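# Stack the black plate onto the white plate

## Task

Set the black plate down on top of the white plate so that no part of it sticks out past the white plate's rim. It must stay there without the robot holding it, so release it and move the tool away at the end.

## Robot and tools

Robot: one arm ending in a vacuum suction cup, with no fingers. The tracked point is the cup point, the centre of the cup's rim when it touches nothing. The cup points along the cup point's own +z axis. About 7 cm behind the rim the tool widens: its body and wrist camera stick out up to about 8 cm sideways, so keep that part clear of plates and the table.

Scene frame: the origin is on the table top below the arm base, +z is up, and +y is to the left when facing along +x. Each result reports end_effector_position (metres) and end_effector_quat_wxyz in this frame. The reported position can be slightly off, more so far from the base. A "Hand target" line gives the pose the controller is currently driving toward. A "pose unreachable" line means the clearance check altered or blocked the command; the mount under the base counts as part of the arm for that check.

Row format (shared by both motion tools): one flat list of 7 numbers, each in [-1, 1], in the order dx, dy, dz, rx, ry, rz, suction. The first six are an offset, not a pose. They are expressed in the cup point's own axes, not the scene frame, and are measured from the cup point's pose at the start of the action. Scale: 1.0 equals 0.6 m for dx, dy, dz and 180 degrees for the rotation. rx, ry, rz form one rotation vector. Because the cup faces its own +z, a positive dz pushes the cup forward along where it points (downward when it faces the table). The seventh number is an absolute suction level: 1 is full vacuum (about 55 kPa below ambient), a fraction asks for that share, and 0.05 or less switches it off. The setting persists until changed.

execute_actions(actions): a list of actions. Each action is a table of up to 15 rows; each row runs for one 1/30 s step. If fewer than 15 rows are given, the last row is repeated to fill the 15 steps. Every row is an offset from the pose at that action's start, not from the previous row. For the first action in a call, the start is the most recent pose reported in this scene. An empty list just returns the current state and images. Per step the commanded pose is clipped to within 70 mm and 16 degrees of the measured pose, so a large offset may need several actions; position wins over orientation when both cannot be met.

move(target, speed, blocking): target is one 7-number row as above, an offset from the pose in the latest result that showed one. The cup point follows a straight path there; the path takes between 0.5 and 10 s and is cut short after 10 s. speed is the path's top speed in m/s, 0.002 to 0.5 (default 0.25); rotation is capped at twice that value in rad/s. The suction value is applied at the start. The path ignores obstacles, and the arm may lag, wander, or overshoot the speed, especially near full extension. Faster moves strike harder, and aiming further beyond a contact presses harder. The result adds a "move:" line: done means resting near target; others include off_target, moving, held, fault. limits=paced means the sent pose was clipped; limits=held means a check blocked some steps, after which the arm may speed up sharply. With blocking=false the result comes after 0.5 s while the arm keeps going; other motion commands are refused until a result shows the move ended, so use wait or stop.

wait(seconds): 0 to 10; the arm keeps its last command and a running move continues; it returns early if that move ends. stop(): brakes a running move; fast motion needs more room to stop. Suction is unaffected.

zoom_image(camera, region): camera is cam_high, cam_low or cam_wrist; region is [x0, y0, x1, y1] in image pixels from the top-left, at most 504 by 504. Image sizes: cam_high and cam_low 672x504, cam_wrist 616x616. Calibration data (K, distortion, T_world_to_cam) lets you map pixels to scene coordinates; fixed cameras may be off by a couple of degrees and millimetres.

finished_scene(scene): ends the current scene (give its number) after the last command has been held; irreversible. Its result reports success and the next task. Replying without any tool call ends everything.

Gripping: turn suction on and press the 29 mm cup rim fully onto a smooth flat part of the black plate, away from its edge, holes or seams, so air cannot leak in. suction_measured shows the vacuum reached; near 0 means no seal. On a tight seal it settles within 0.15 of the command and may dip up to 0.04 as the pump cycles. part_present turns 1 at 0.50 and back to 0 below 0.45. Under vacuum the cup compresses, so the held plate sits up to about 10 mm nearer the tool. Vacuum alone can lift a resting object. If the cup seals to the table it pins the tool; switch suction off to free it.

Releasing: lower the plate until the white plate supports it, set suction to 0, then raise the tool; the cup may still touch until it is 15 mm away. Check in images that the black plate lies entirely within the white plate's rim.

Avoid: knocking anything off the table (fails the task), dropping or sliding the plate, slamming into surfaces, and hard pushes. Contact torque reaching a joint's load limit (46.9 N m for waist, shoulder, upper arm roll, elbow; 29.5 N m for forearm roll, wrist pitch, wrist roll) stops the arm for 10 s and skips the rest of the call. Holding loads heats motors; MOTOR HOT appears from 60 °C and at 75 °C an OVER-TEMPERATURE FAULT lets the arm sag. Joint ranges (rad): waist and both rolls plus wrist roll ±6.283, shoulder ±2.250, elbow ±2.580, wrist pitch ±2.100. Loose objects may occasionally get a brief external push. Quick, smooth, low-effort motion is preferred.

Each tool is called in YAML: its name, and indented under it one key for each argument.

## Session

execute_actions:
  actions: []

Scene clock: 0.00 s.
end_effector_position=(+0.4518, -0.0063, +0.2200) suction_measured=0.00 part_present=0 end_effector_quat_wxyz=(-0.003, +0.002, +1.000, +0.007)
Joint positions: [-0.056  0.432  0.001  1.655  0.     1.055  3.089]
Joint velocities: [-0.     0.001 -0.     0.     0.    -0.001 -0.   ]
Motor temperatures (°C, as the motors report them): [30 28 28 28 39 42 37]
Hand target: +0.452, -0.006, +0.220; -0.003, +0.002, +1.000, +0.007
camera_calibration (this result's frames):
cam_wrist: T_world_to_cam=[[0.0809388, -0.988162, -0.130324, 0.00184728], [-0.921677, -0.123976, 0.367615, 0.348635], [-0.379421, 0.0903628, -0.920801, 0.475114], [0, 0, 0, 1]] pos_world=[0.501448, 0.00211533, 0.309562]

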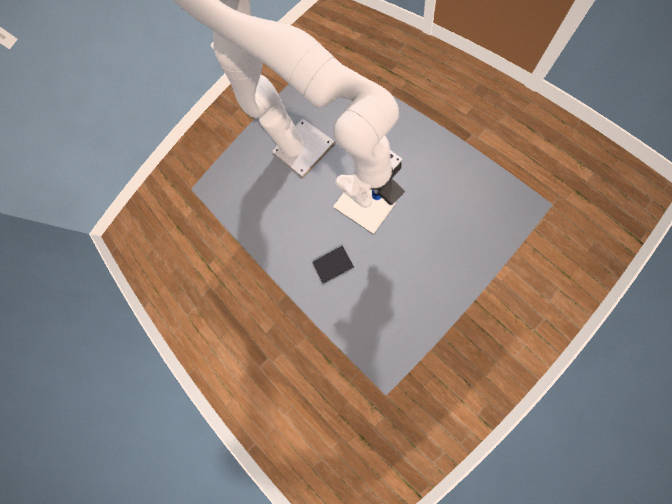

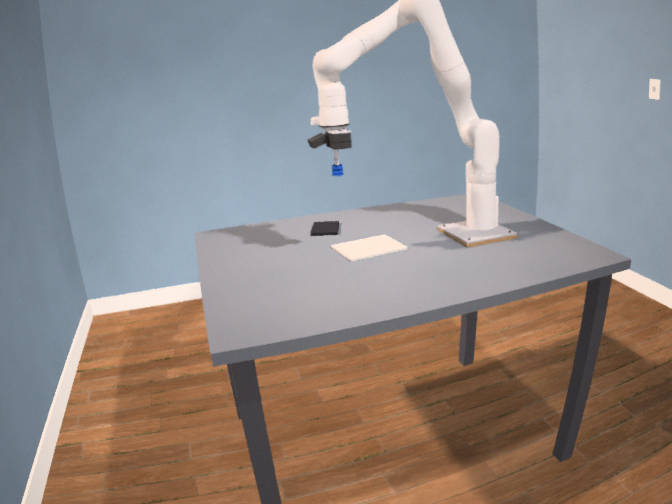

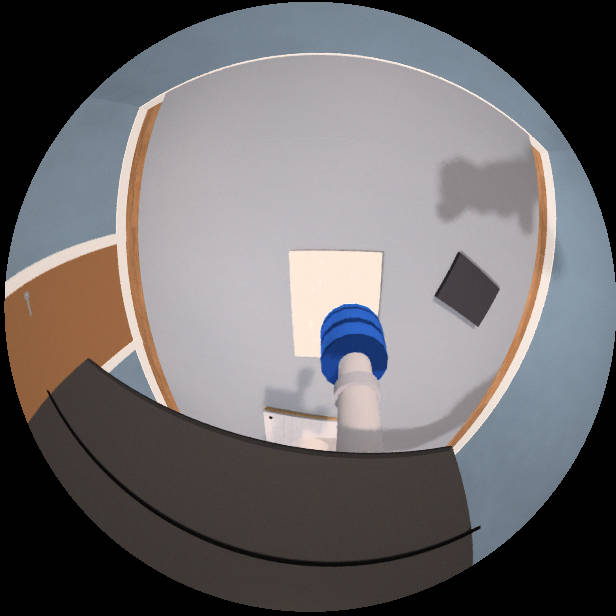

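zoom_image:
  camera: "cam_high"
  region: [290, 170, 440, 300]

Region (290, 170, 440, 300) of cam_high's 672x504 image, scaled by 3.360, with more detail than that image has; it fills the top 437 rows of this view, and the rest is white.

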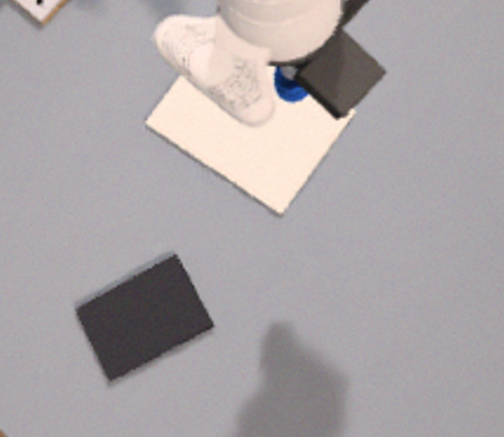

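move:
  target: [0.010,-0.369,0.315,0,0,0,0]
  speed: 0.35

move:
  target: [0,0,0.033,0,0,0,1]
  speed: 0.03

Scene clock: 12.33 s.
end_effector_position=(+0.4432, -0.2250, +0.0278) suction_measured=0.00 part_present=0 end_effector_quat_wxyz=(-0.003, +0.002, +1.000, +0.007)
Joint positions: [ 0.394  0.815  0.028  1.679 -0.033  0.647  3.585]
Joint velocities: [ 0.003  0.003  0.    -0.001 -0.001  0.     0.001]
Motor temperatures (°C, as the motors report them): [30 28 28 28 39 42 37]
Hand target: +0.443, -0.225, +0.028; -0.003, +0.002, +1.000, +0.007
Off the commanded pose: 0.000 m, 0 deg.
move: done
camera_calibration (this result's frames):
cam_wrist: T_world_to_cam=[[0.0814524, -0.988169, -0.129949, -0.238902], [-0.921625, -0.124313, 0.367633, 0.384152], [-0.379438, 0.0898197, -0.920847, 0.314575], [0, 0, 0, 1]] pos_world=[0.492865, -0.216576, 0.117403]

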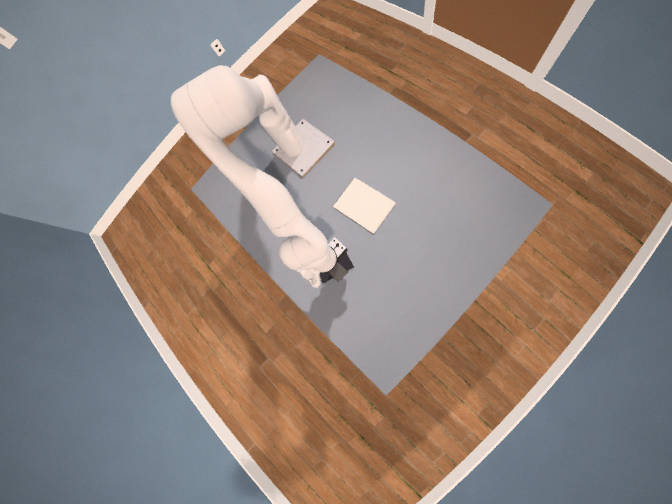

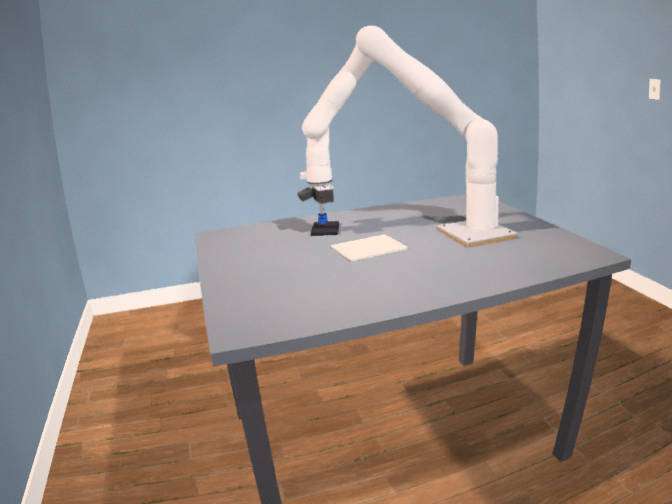

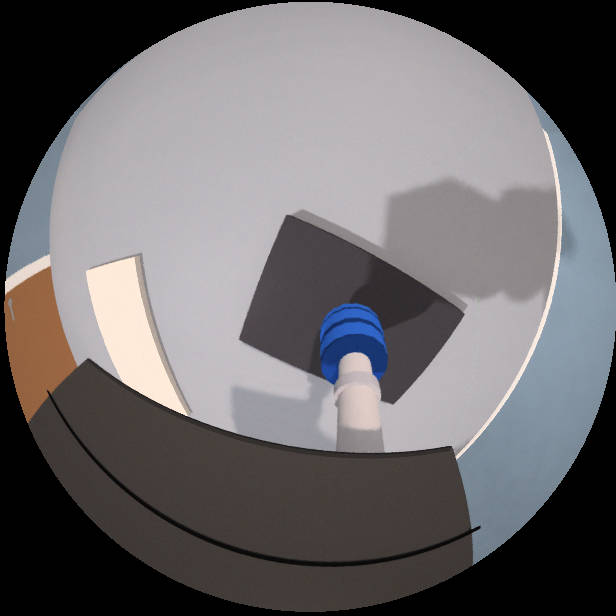

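Scene clock: 13.27 s.
end_effector_position=(+0.4430, -0.2247, +0.0080) suction_measured=0.36 part_present=0 end_effector_quat_wxyz=(-0.003, +0.002, +1.000, +0.007)
Joint positions: [ 0.395  0.854  0.026  1.683 -0.034  0.605  3.585]
Joint velocities: [ 0.     0.004  0.     0.    -0.001 -0.001  0.   ]
Motor temperatures (°C, as the motors report them): [30 28 28 28 39 42 37]
Hand target: +0.443, -0.225, +0.008; -0.003, +0.002, +1.000, +0.007
Off the commanded pose: 0.000 m, 0 deg.
move: done
camera_calibration (this result's frames):
cam_wrist: T_world_to_cam=[[0.0814499, -0.988145, -0.130134, -0.241105], [-0.921496, -0.12441, 0.367922, 0.391199], [-0.37975, 0.0899506, -0.920705, 0.296303], [0, 0, 0, 1]] pos_world=[0.492647, -0.21623, 0.0975016]

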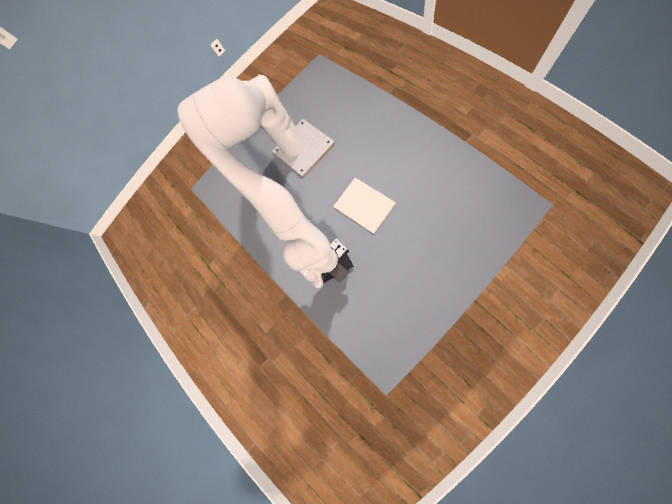

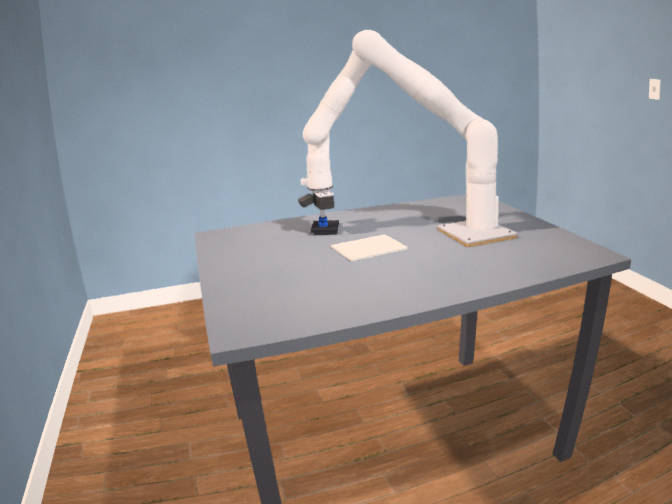

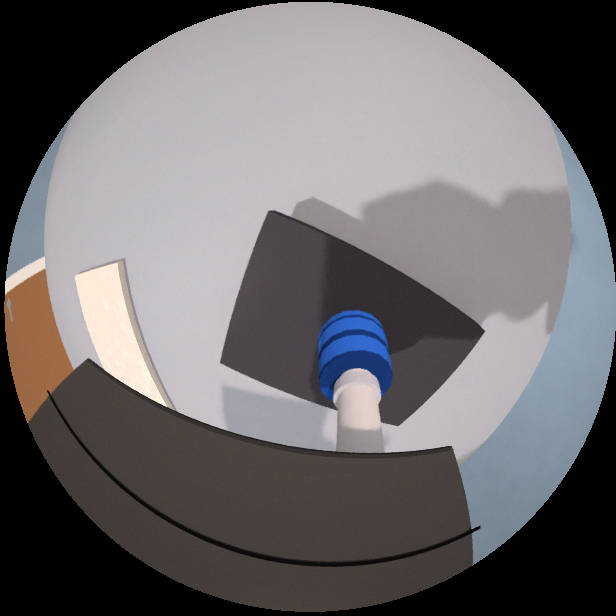

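move:
  target: [0,0,-0.045,0,0,0,1]
  speed: 0.1

move:
  target: [0.104,0.375,0.018,0,0,0.354,1]
  speed: 0.3

Scene clock: 17.53 s.
end_effector_position=(+0.4430, -0.2250, +0.0348) suction_measured=0.98 part_present=1 end_effector_quat_wxyz=(-0.003, +0.002, +1.000, +0.007)
Joint positions: [ 0.393  0.802  0.029  1.677 -0.033  0.663  3.584]
Joint velocities: [-0.    -0.005  0.     0.    -0.001  0.002 -0.   ]
Motor temperatures (°C, as the motors report them): [30 29 28 28 39 42 37]
Hand target: +0.443, -0.225, +0.035; -0.003, +0.002, +1.000, +0.007
Off the commanded pose: 0.000 m, 0 deg.
move: done
camera_calibration (this result's frames):
cam_wrist: T_world_to_cam=[[0.0813613, -0.988132, -0.130291, -0.237931], [-0.921392, -0.124413, 0.368183, 0.381308], [-0.380023, 0.0900931, -0.920579, 0.321185], [0, 0, 0, 1]] pos_world=[0.49275, -0.216604, 0.124285]

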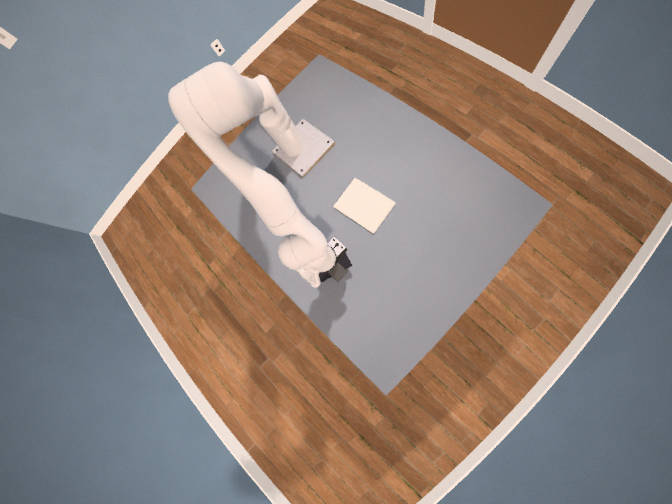

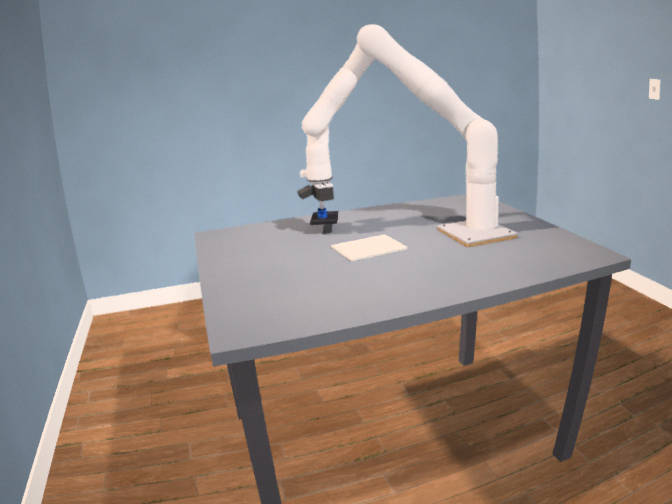

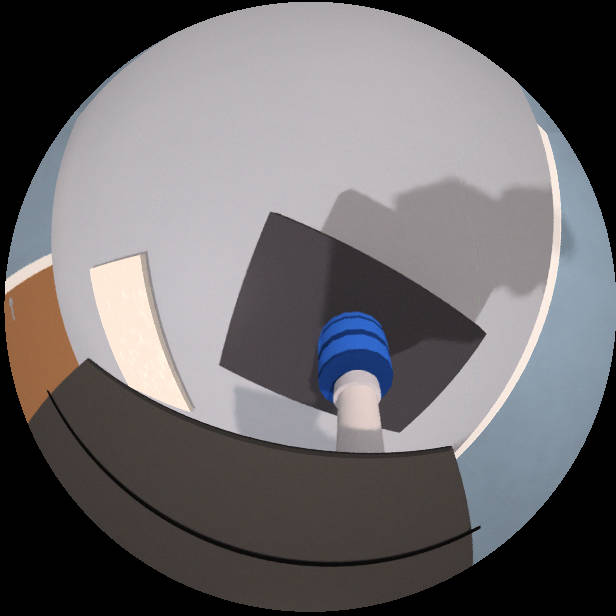

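Scene clock: 19.87 s.
end_effector_position=(+0.3824, +0.0005, +0.0276) suction_measured=0.98 part_present=1 end_effector_quat_wxyz=(-0.007, +0.530, +0.848, +0.005)
Joint positions: [-0.288  0.708  0.302  2.089 -0.504  0.413  2.444]
Joint velocities: [-0.015  0.001  0.002 -0.001  0.003  0.001 -0.008]
Motor temperatures (°C, as the motors report them): [30 29 28 28 39 42 37]
Hand target: +0.382, +0.001, +0.028; -0.007, +0.529, +0.848, +0.005
Off the commanded pose: 0.001 m, 0 deg.
move: done
camera_calibration (this result's frames):
cam_wrist: T_world_to_cam=[[-0.852371, -0.509352, -0.118428, 0.345401], [-0.512961, 0.770361, 0.3787, 0.199221], [-0.10166, 0.383542, -0.917911, 0.16455], [0, 0, 0, 1]] pos_world=[0.41333, -0.0406531, 0.116503]

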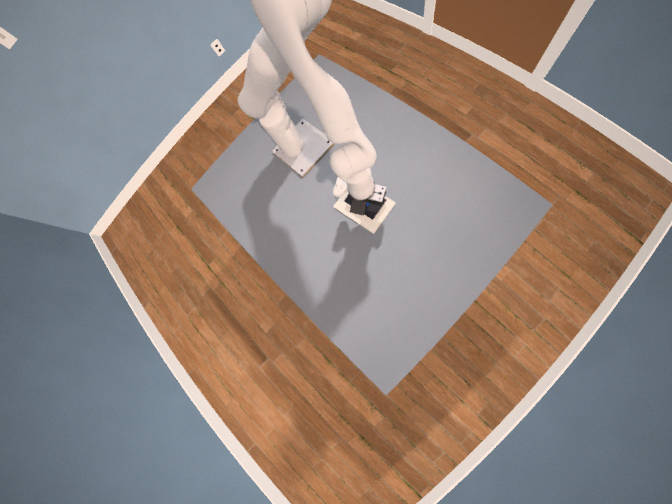

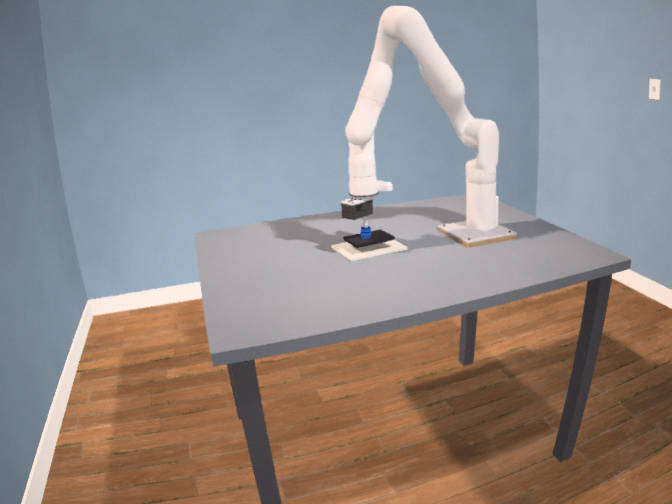

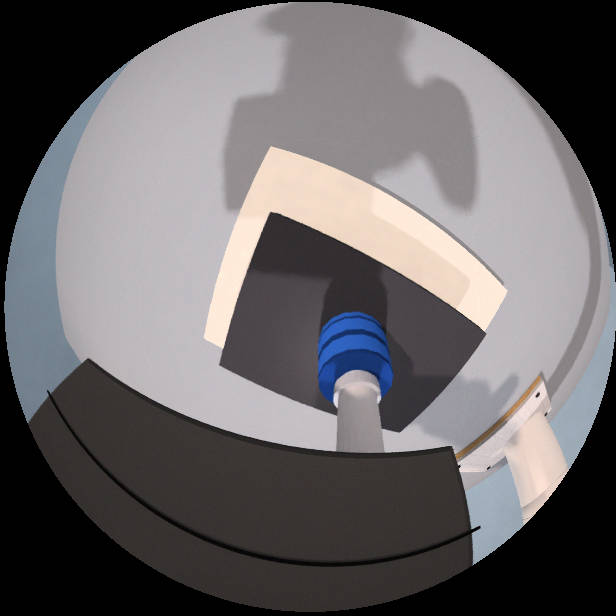

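move:
  target: [-0.0075,-0.0037,0.031,0,0,0,1]
  speed: 0.03

zoom_image:
  camera: "cam_low"
  region: [310, 200, 430, 280]

Scene clock: 23.43 s.
end_effector_position=(+0.3823, -0.0040, +0.0091) suction_measured=0.98 part_present=1 end_effector_quat_wxyz=(-0.006, +0.530, +0.848, +0.005)
Joint positions: [-0.246  0.751  0.26   2.092 -0.524  0.36   2.474]
Joint velocities: [ 0.005  0.004 -0.001 -0.    -0.003 -0.003  0.002]
Motor temperatures (°C, as the motors report them): [30 29 28 28 39 42 37]
Hand target: +0.382, -0.004, +0.009; -0.007, +0.530, +0.848, +0.005
Off the commanded pose: 0.000 m, 0 deg.
move: done
camera_calibration (this result's frames):
cam_wrist: T_world_to_cam=[[-0.852111, -0.509704, -0.118783, 0.340769], [-0.513425, 0.770101, 0.378603, 0.209874], [-0.1015, 0.383597, -0.917906, 0.14923], [0, 0, 0, 1]] pos_world=[0.413275, -0.0451768, 0.0979982]

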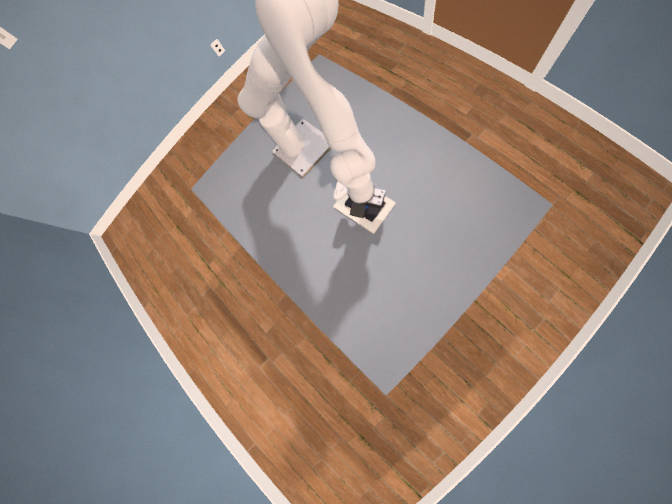

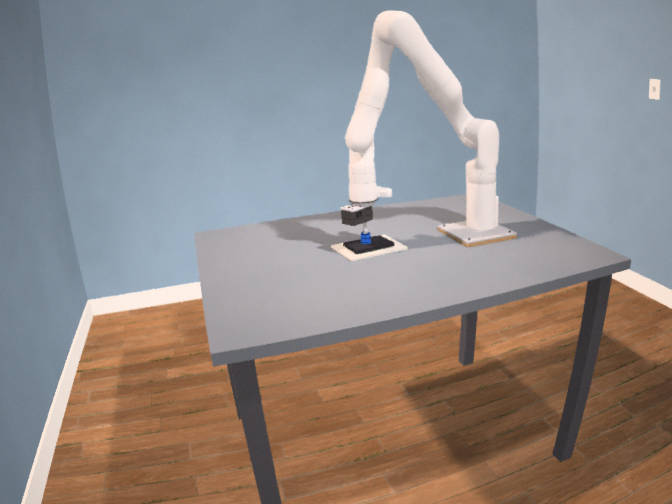

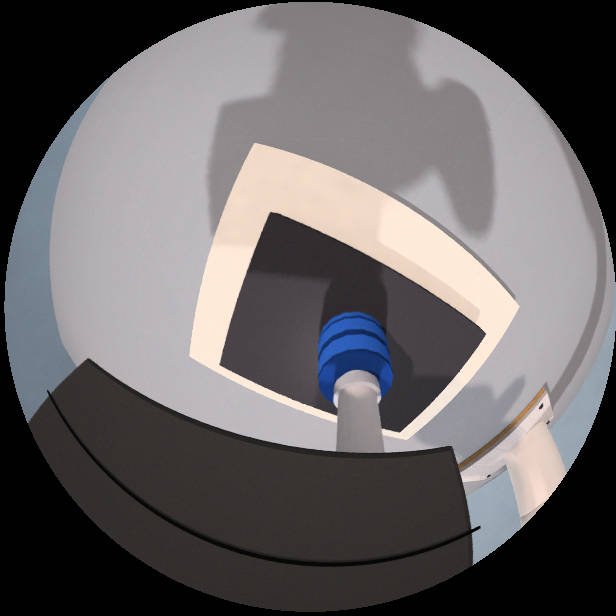

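Region (310, 200, 430, 280) of cam_low's 672x504 image, scaled by 4.200, with more detail than that image has.

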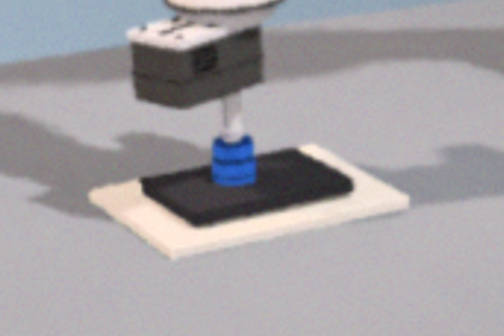

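execute_actions:
  actions:
    - [[0,0,0.004,0,0,0,1],[0,0,0.004,0,0,0,1],[0,0,0.004,0,0,0,1],[0,0,0.004,0,0,0,1],[0,0,0.004,0,0,0,1],[0,0,0.004,0,0,0,1],[0,0,0.004,0,0,0,1],[0,0,0.004,0,0,0,1],[0,0,0.004,0,0,0,0]]

move:
  target: [0,0,-0.15,0,0,0,0]

Scene clock: 27.03 s.
end_effector_position=(+0.3828, -0.0039, +0.0074) suction_measured=0.00 part_present=0 end_effector_quat_wxyz=(-0.006, +0.530, +0.848, +0.006)
Joint positions: [-0.243  0.755  0.256  2.092 -0.527  0.354  2.477]
Joint velocities: [ 0.    -0.002  0.    -0.    -0.003  0.001  0.   ]
Motor temperatures (°C, as the motors report them): [30 29 28 28 39 42 37]
Hand target: +0.382, -0.004, +0.007; -0.006, +0.530, +0.848, +0.005
Off the commanded pose: 0.001 m, 0 deg.
camera_calibration (this result's frames):
cam_wrist: T_world_to_cam=[[-0.851956, -0.509588, -0.120374, 0.340996], [-0.513975, 0.769974, 0.378113, 0.210884], [-0.0999969, 0.384005, -0.9179, 0.147127], [0, 0, 0, 1]] pos_world=[0.413615, -0.0451051, 0.0963571]

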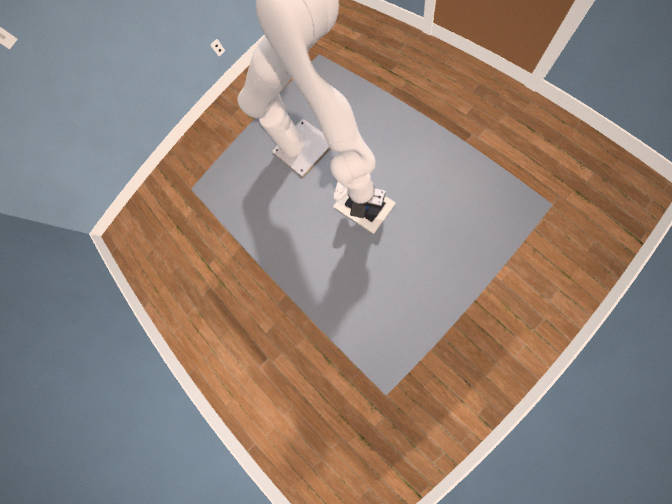

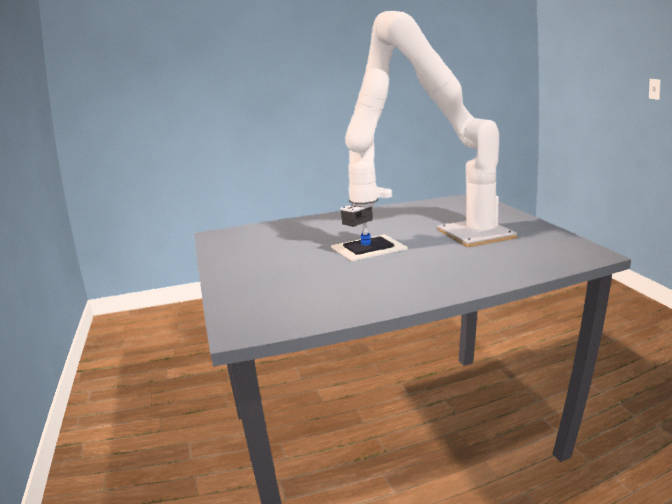

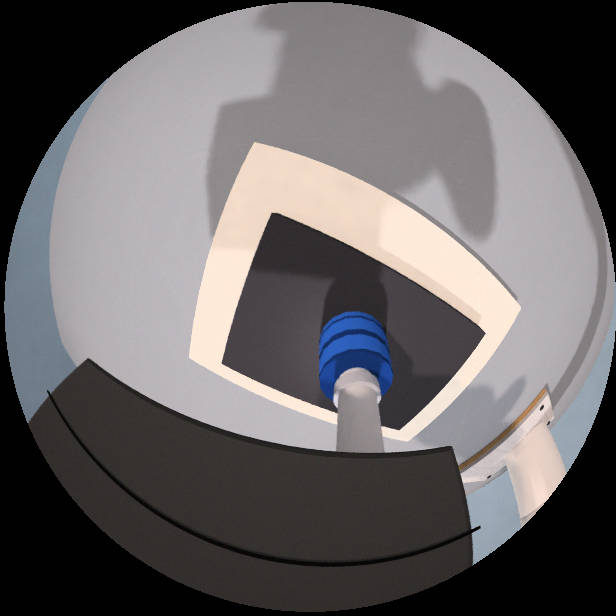

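Scene clock: 28.00 s.
end_effector_position=(+0.3831, -0.0056, +0.0974) suction_measured=0.00 part_present=0 end_effector_quat_wxyz=(-0.006, +0.530, +0.848, +0.005)
Joint positions: [-0.366  0.552  0.423  2.052 -0.386  0.612  2.353]
Joint velocities: [-0.004 -0.005 -0.    -0.     0.002 -0.    -0.001]
Motor temperatures (°C, as the motors report them): [30 29 28 28 39 42 37]
Hand target: +0.383, -0.005, +0.098; -0.006, +0.530, +0.848, +0.005
Off the commanded pose: 0.000 m, 0 deg.
move: done
camera_calibration (this result's frames):
cam_wrist: T_world_to_cam=[[-0.852218, -0.509281, -0.119819, 0.351247], [-0.513494, 0.770324, 0.378053, 0.178068], [-0.100236, 0.38371, -0.917998, 0.230489], [0, 0, 0, 1]] pos_world=[0.413879, -0.046728, 0.186355]

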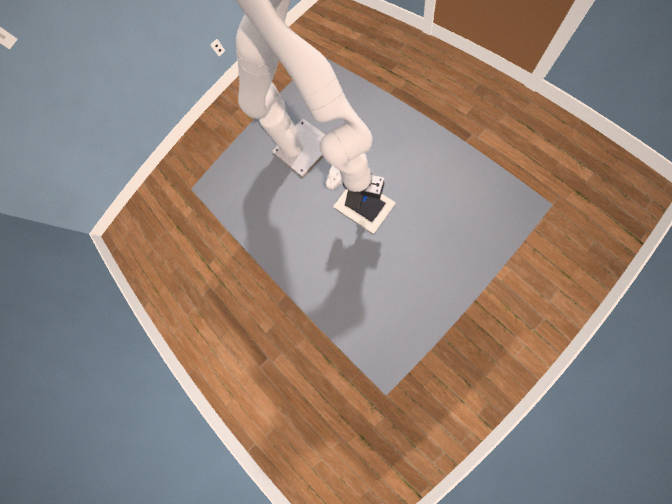

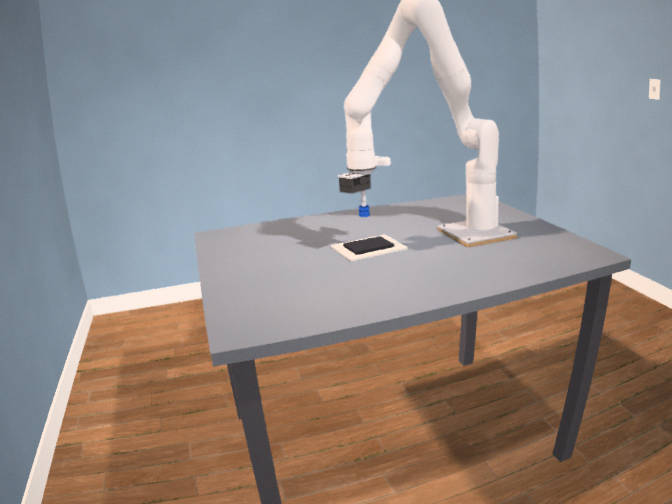

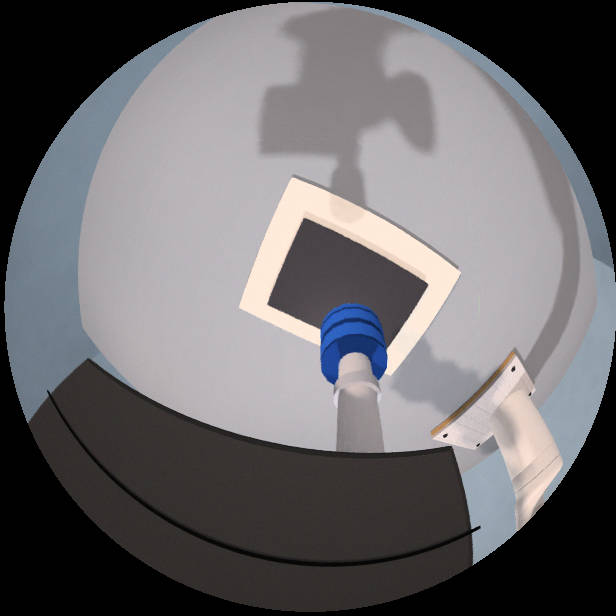

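finished_scene:
  scene: 2

The scene is finished: the task was done.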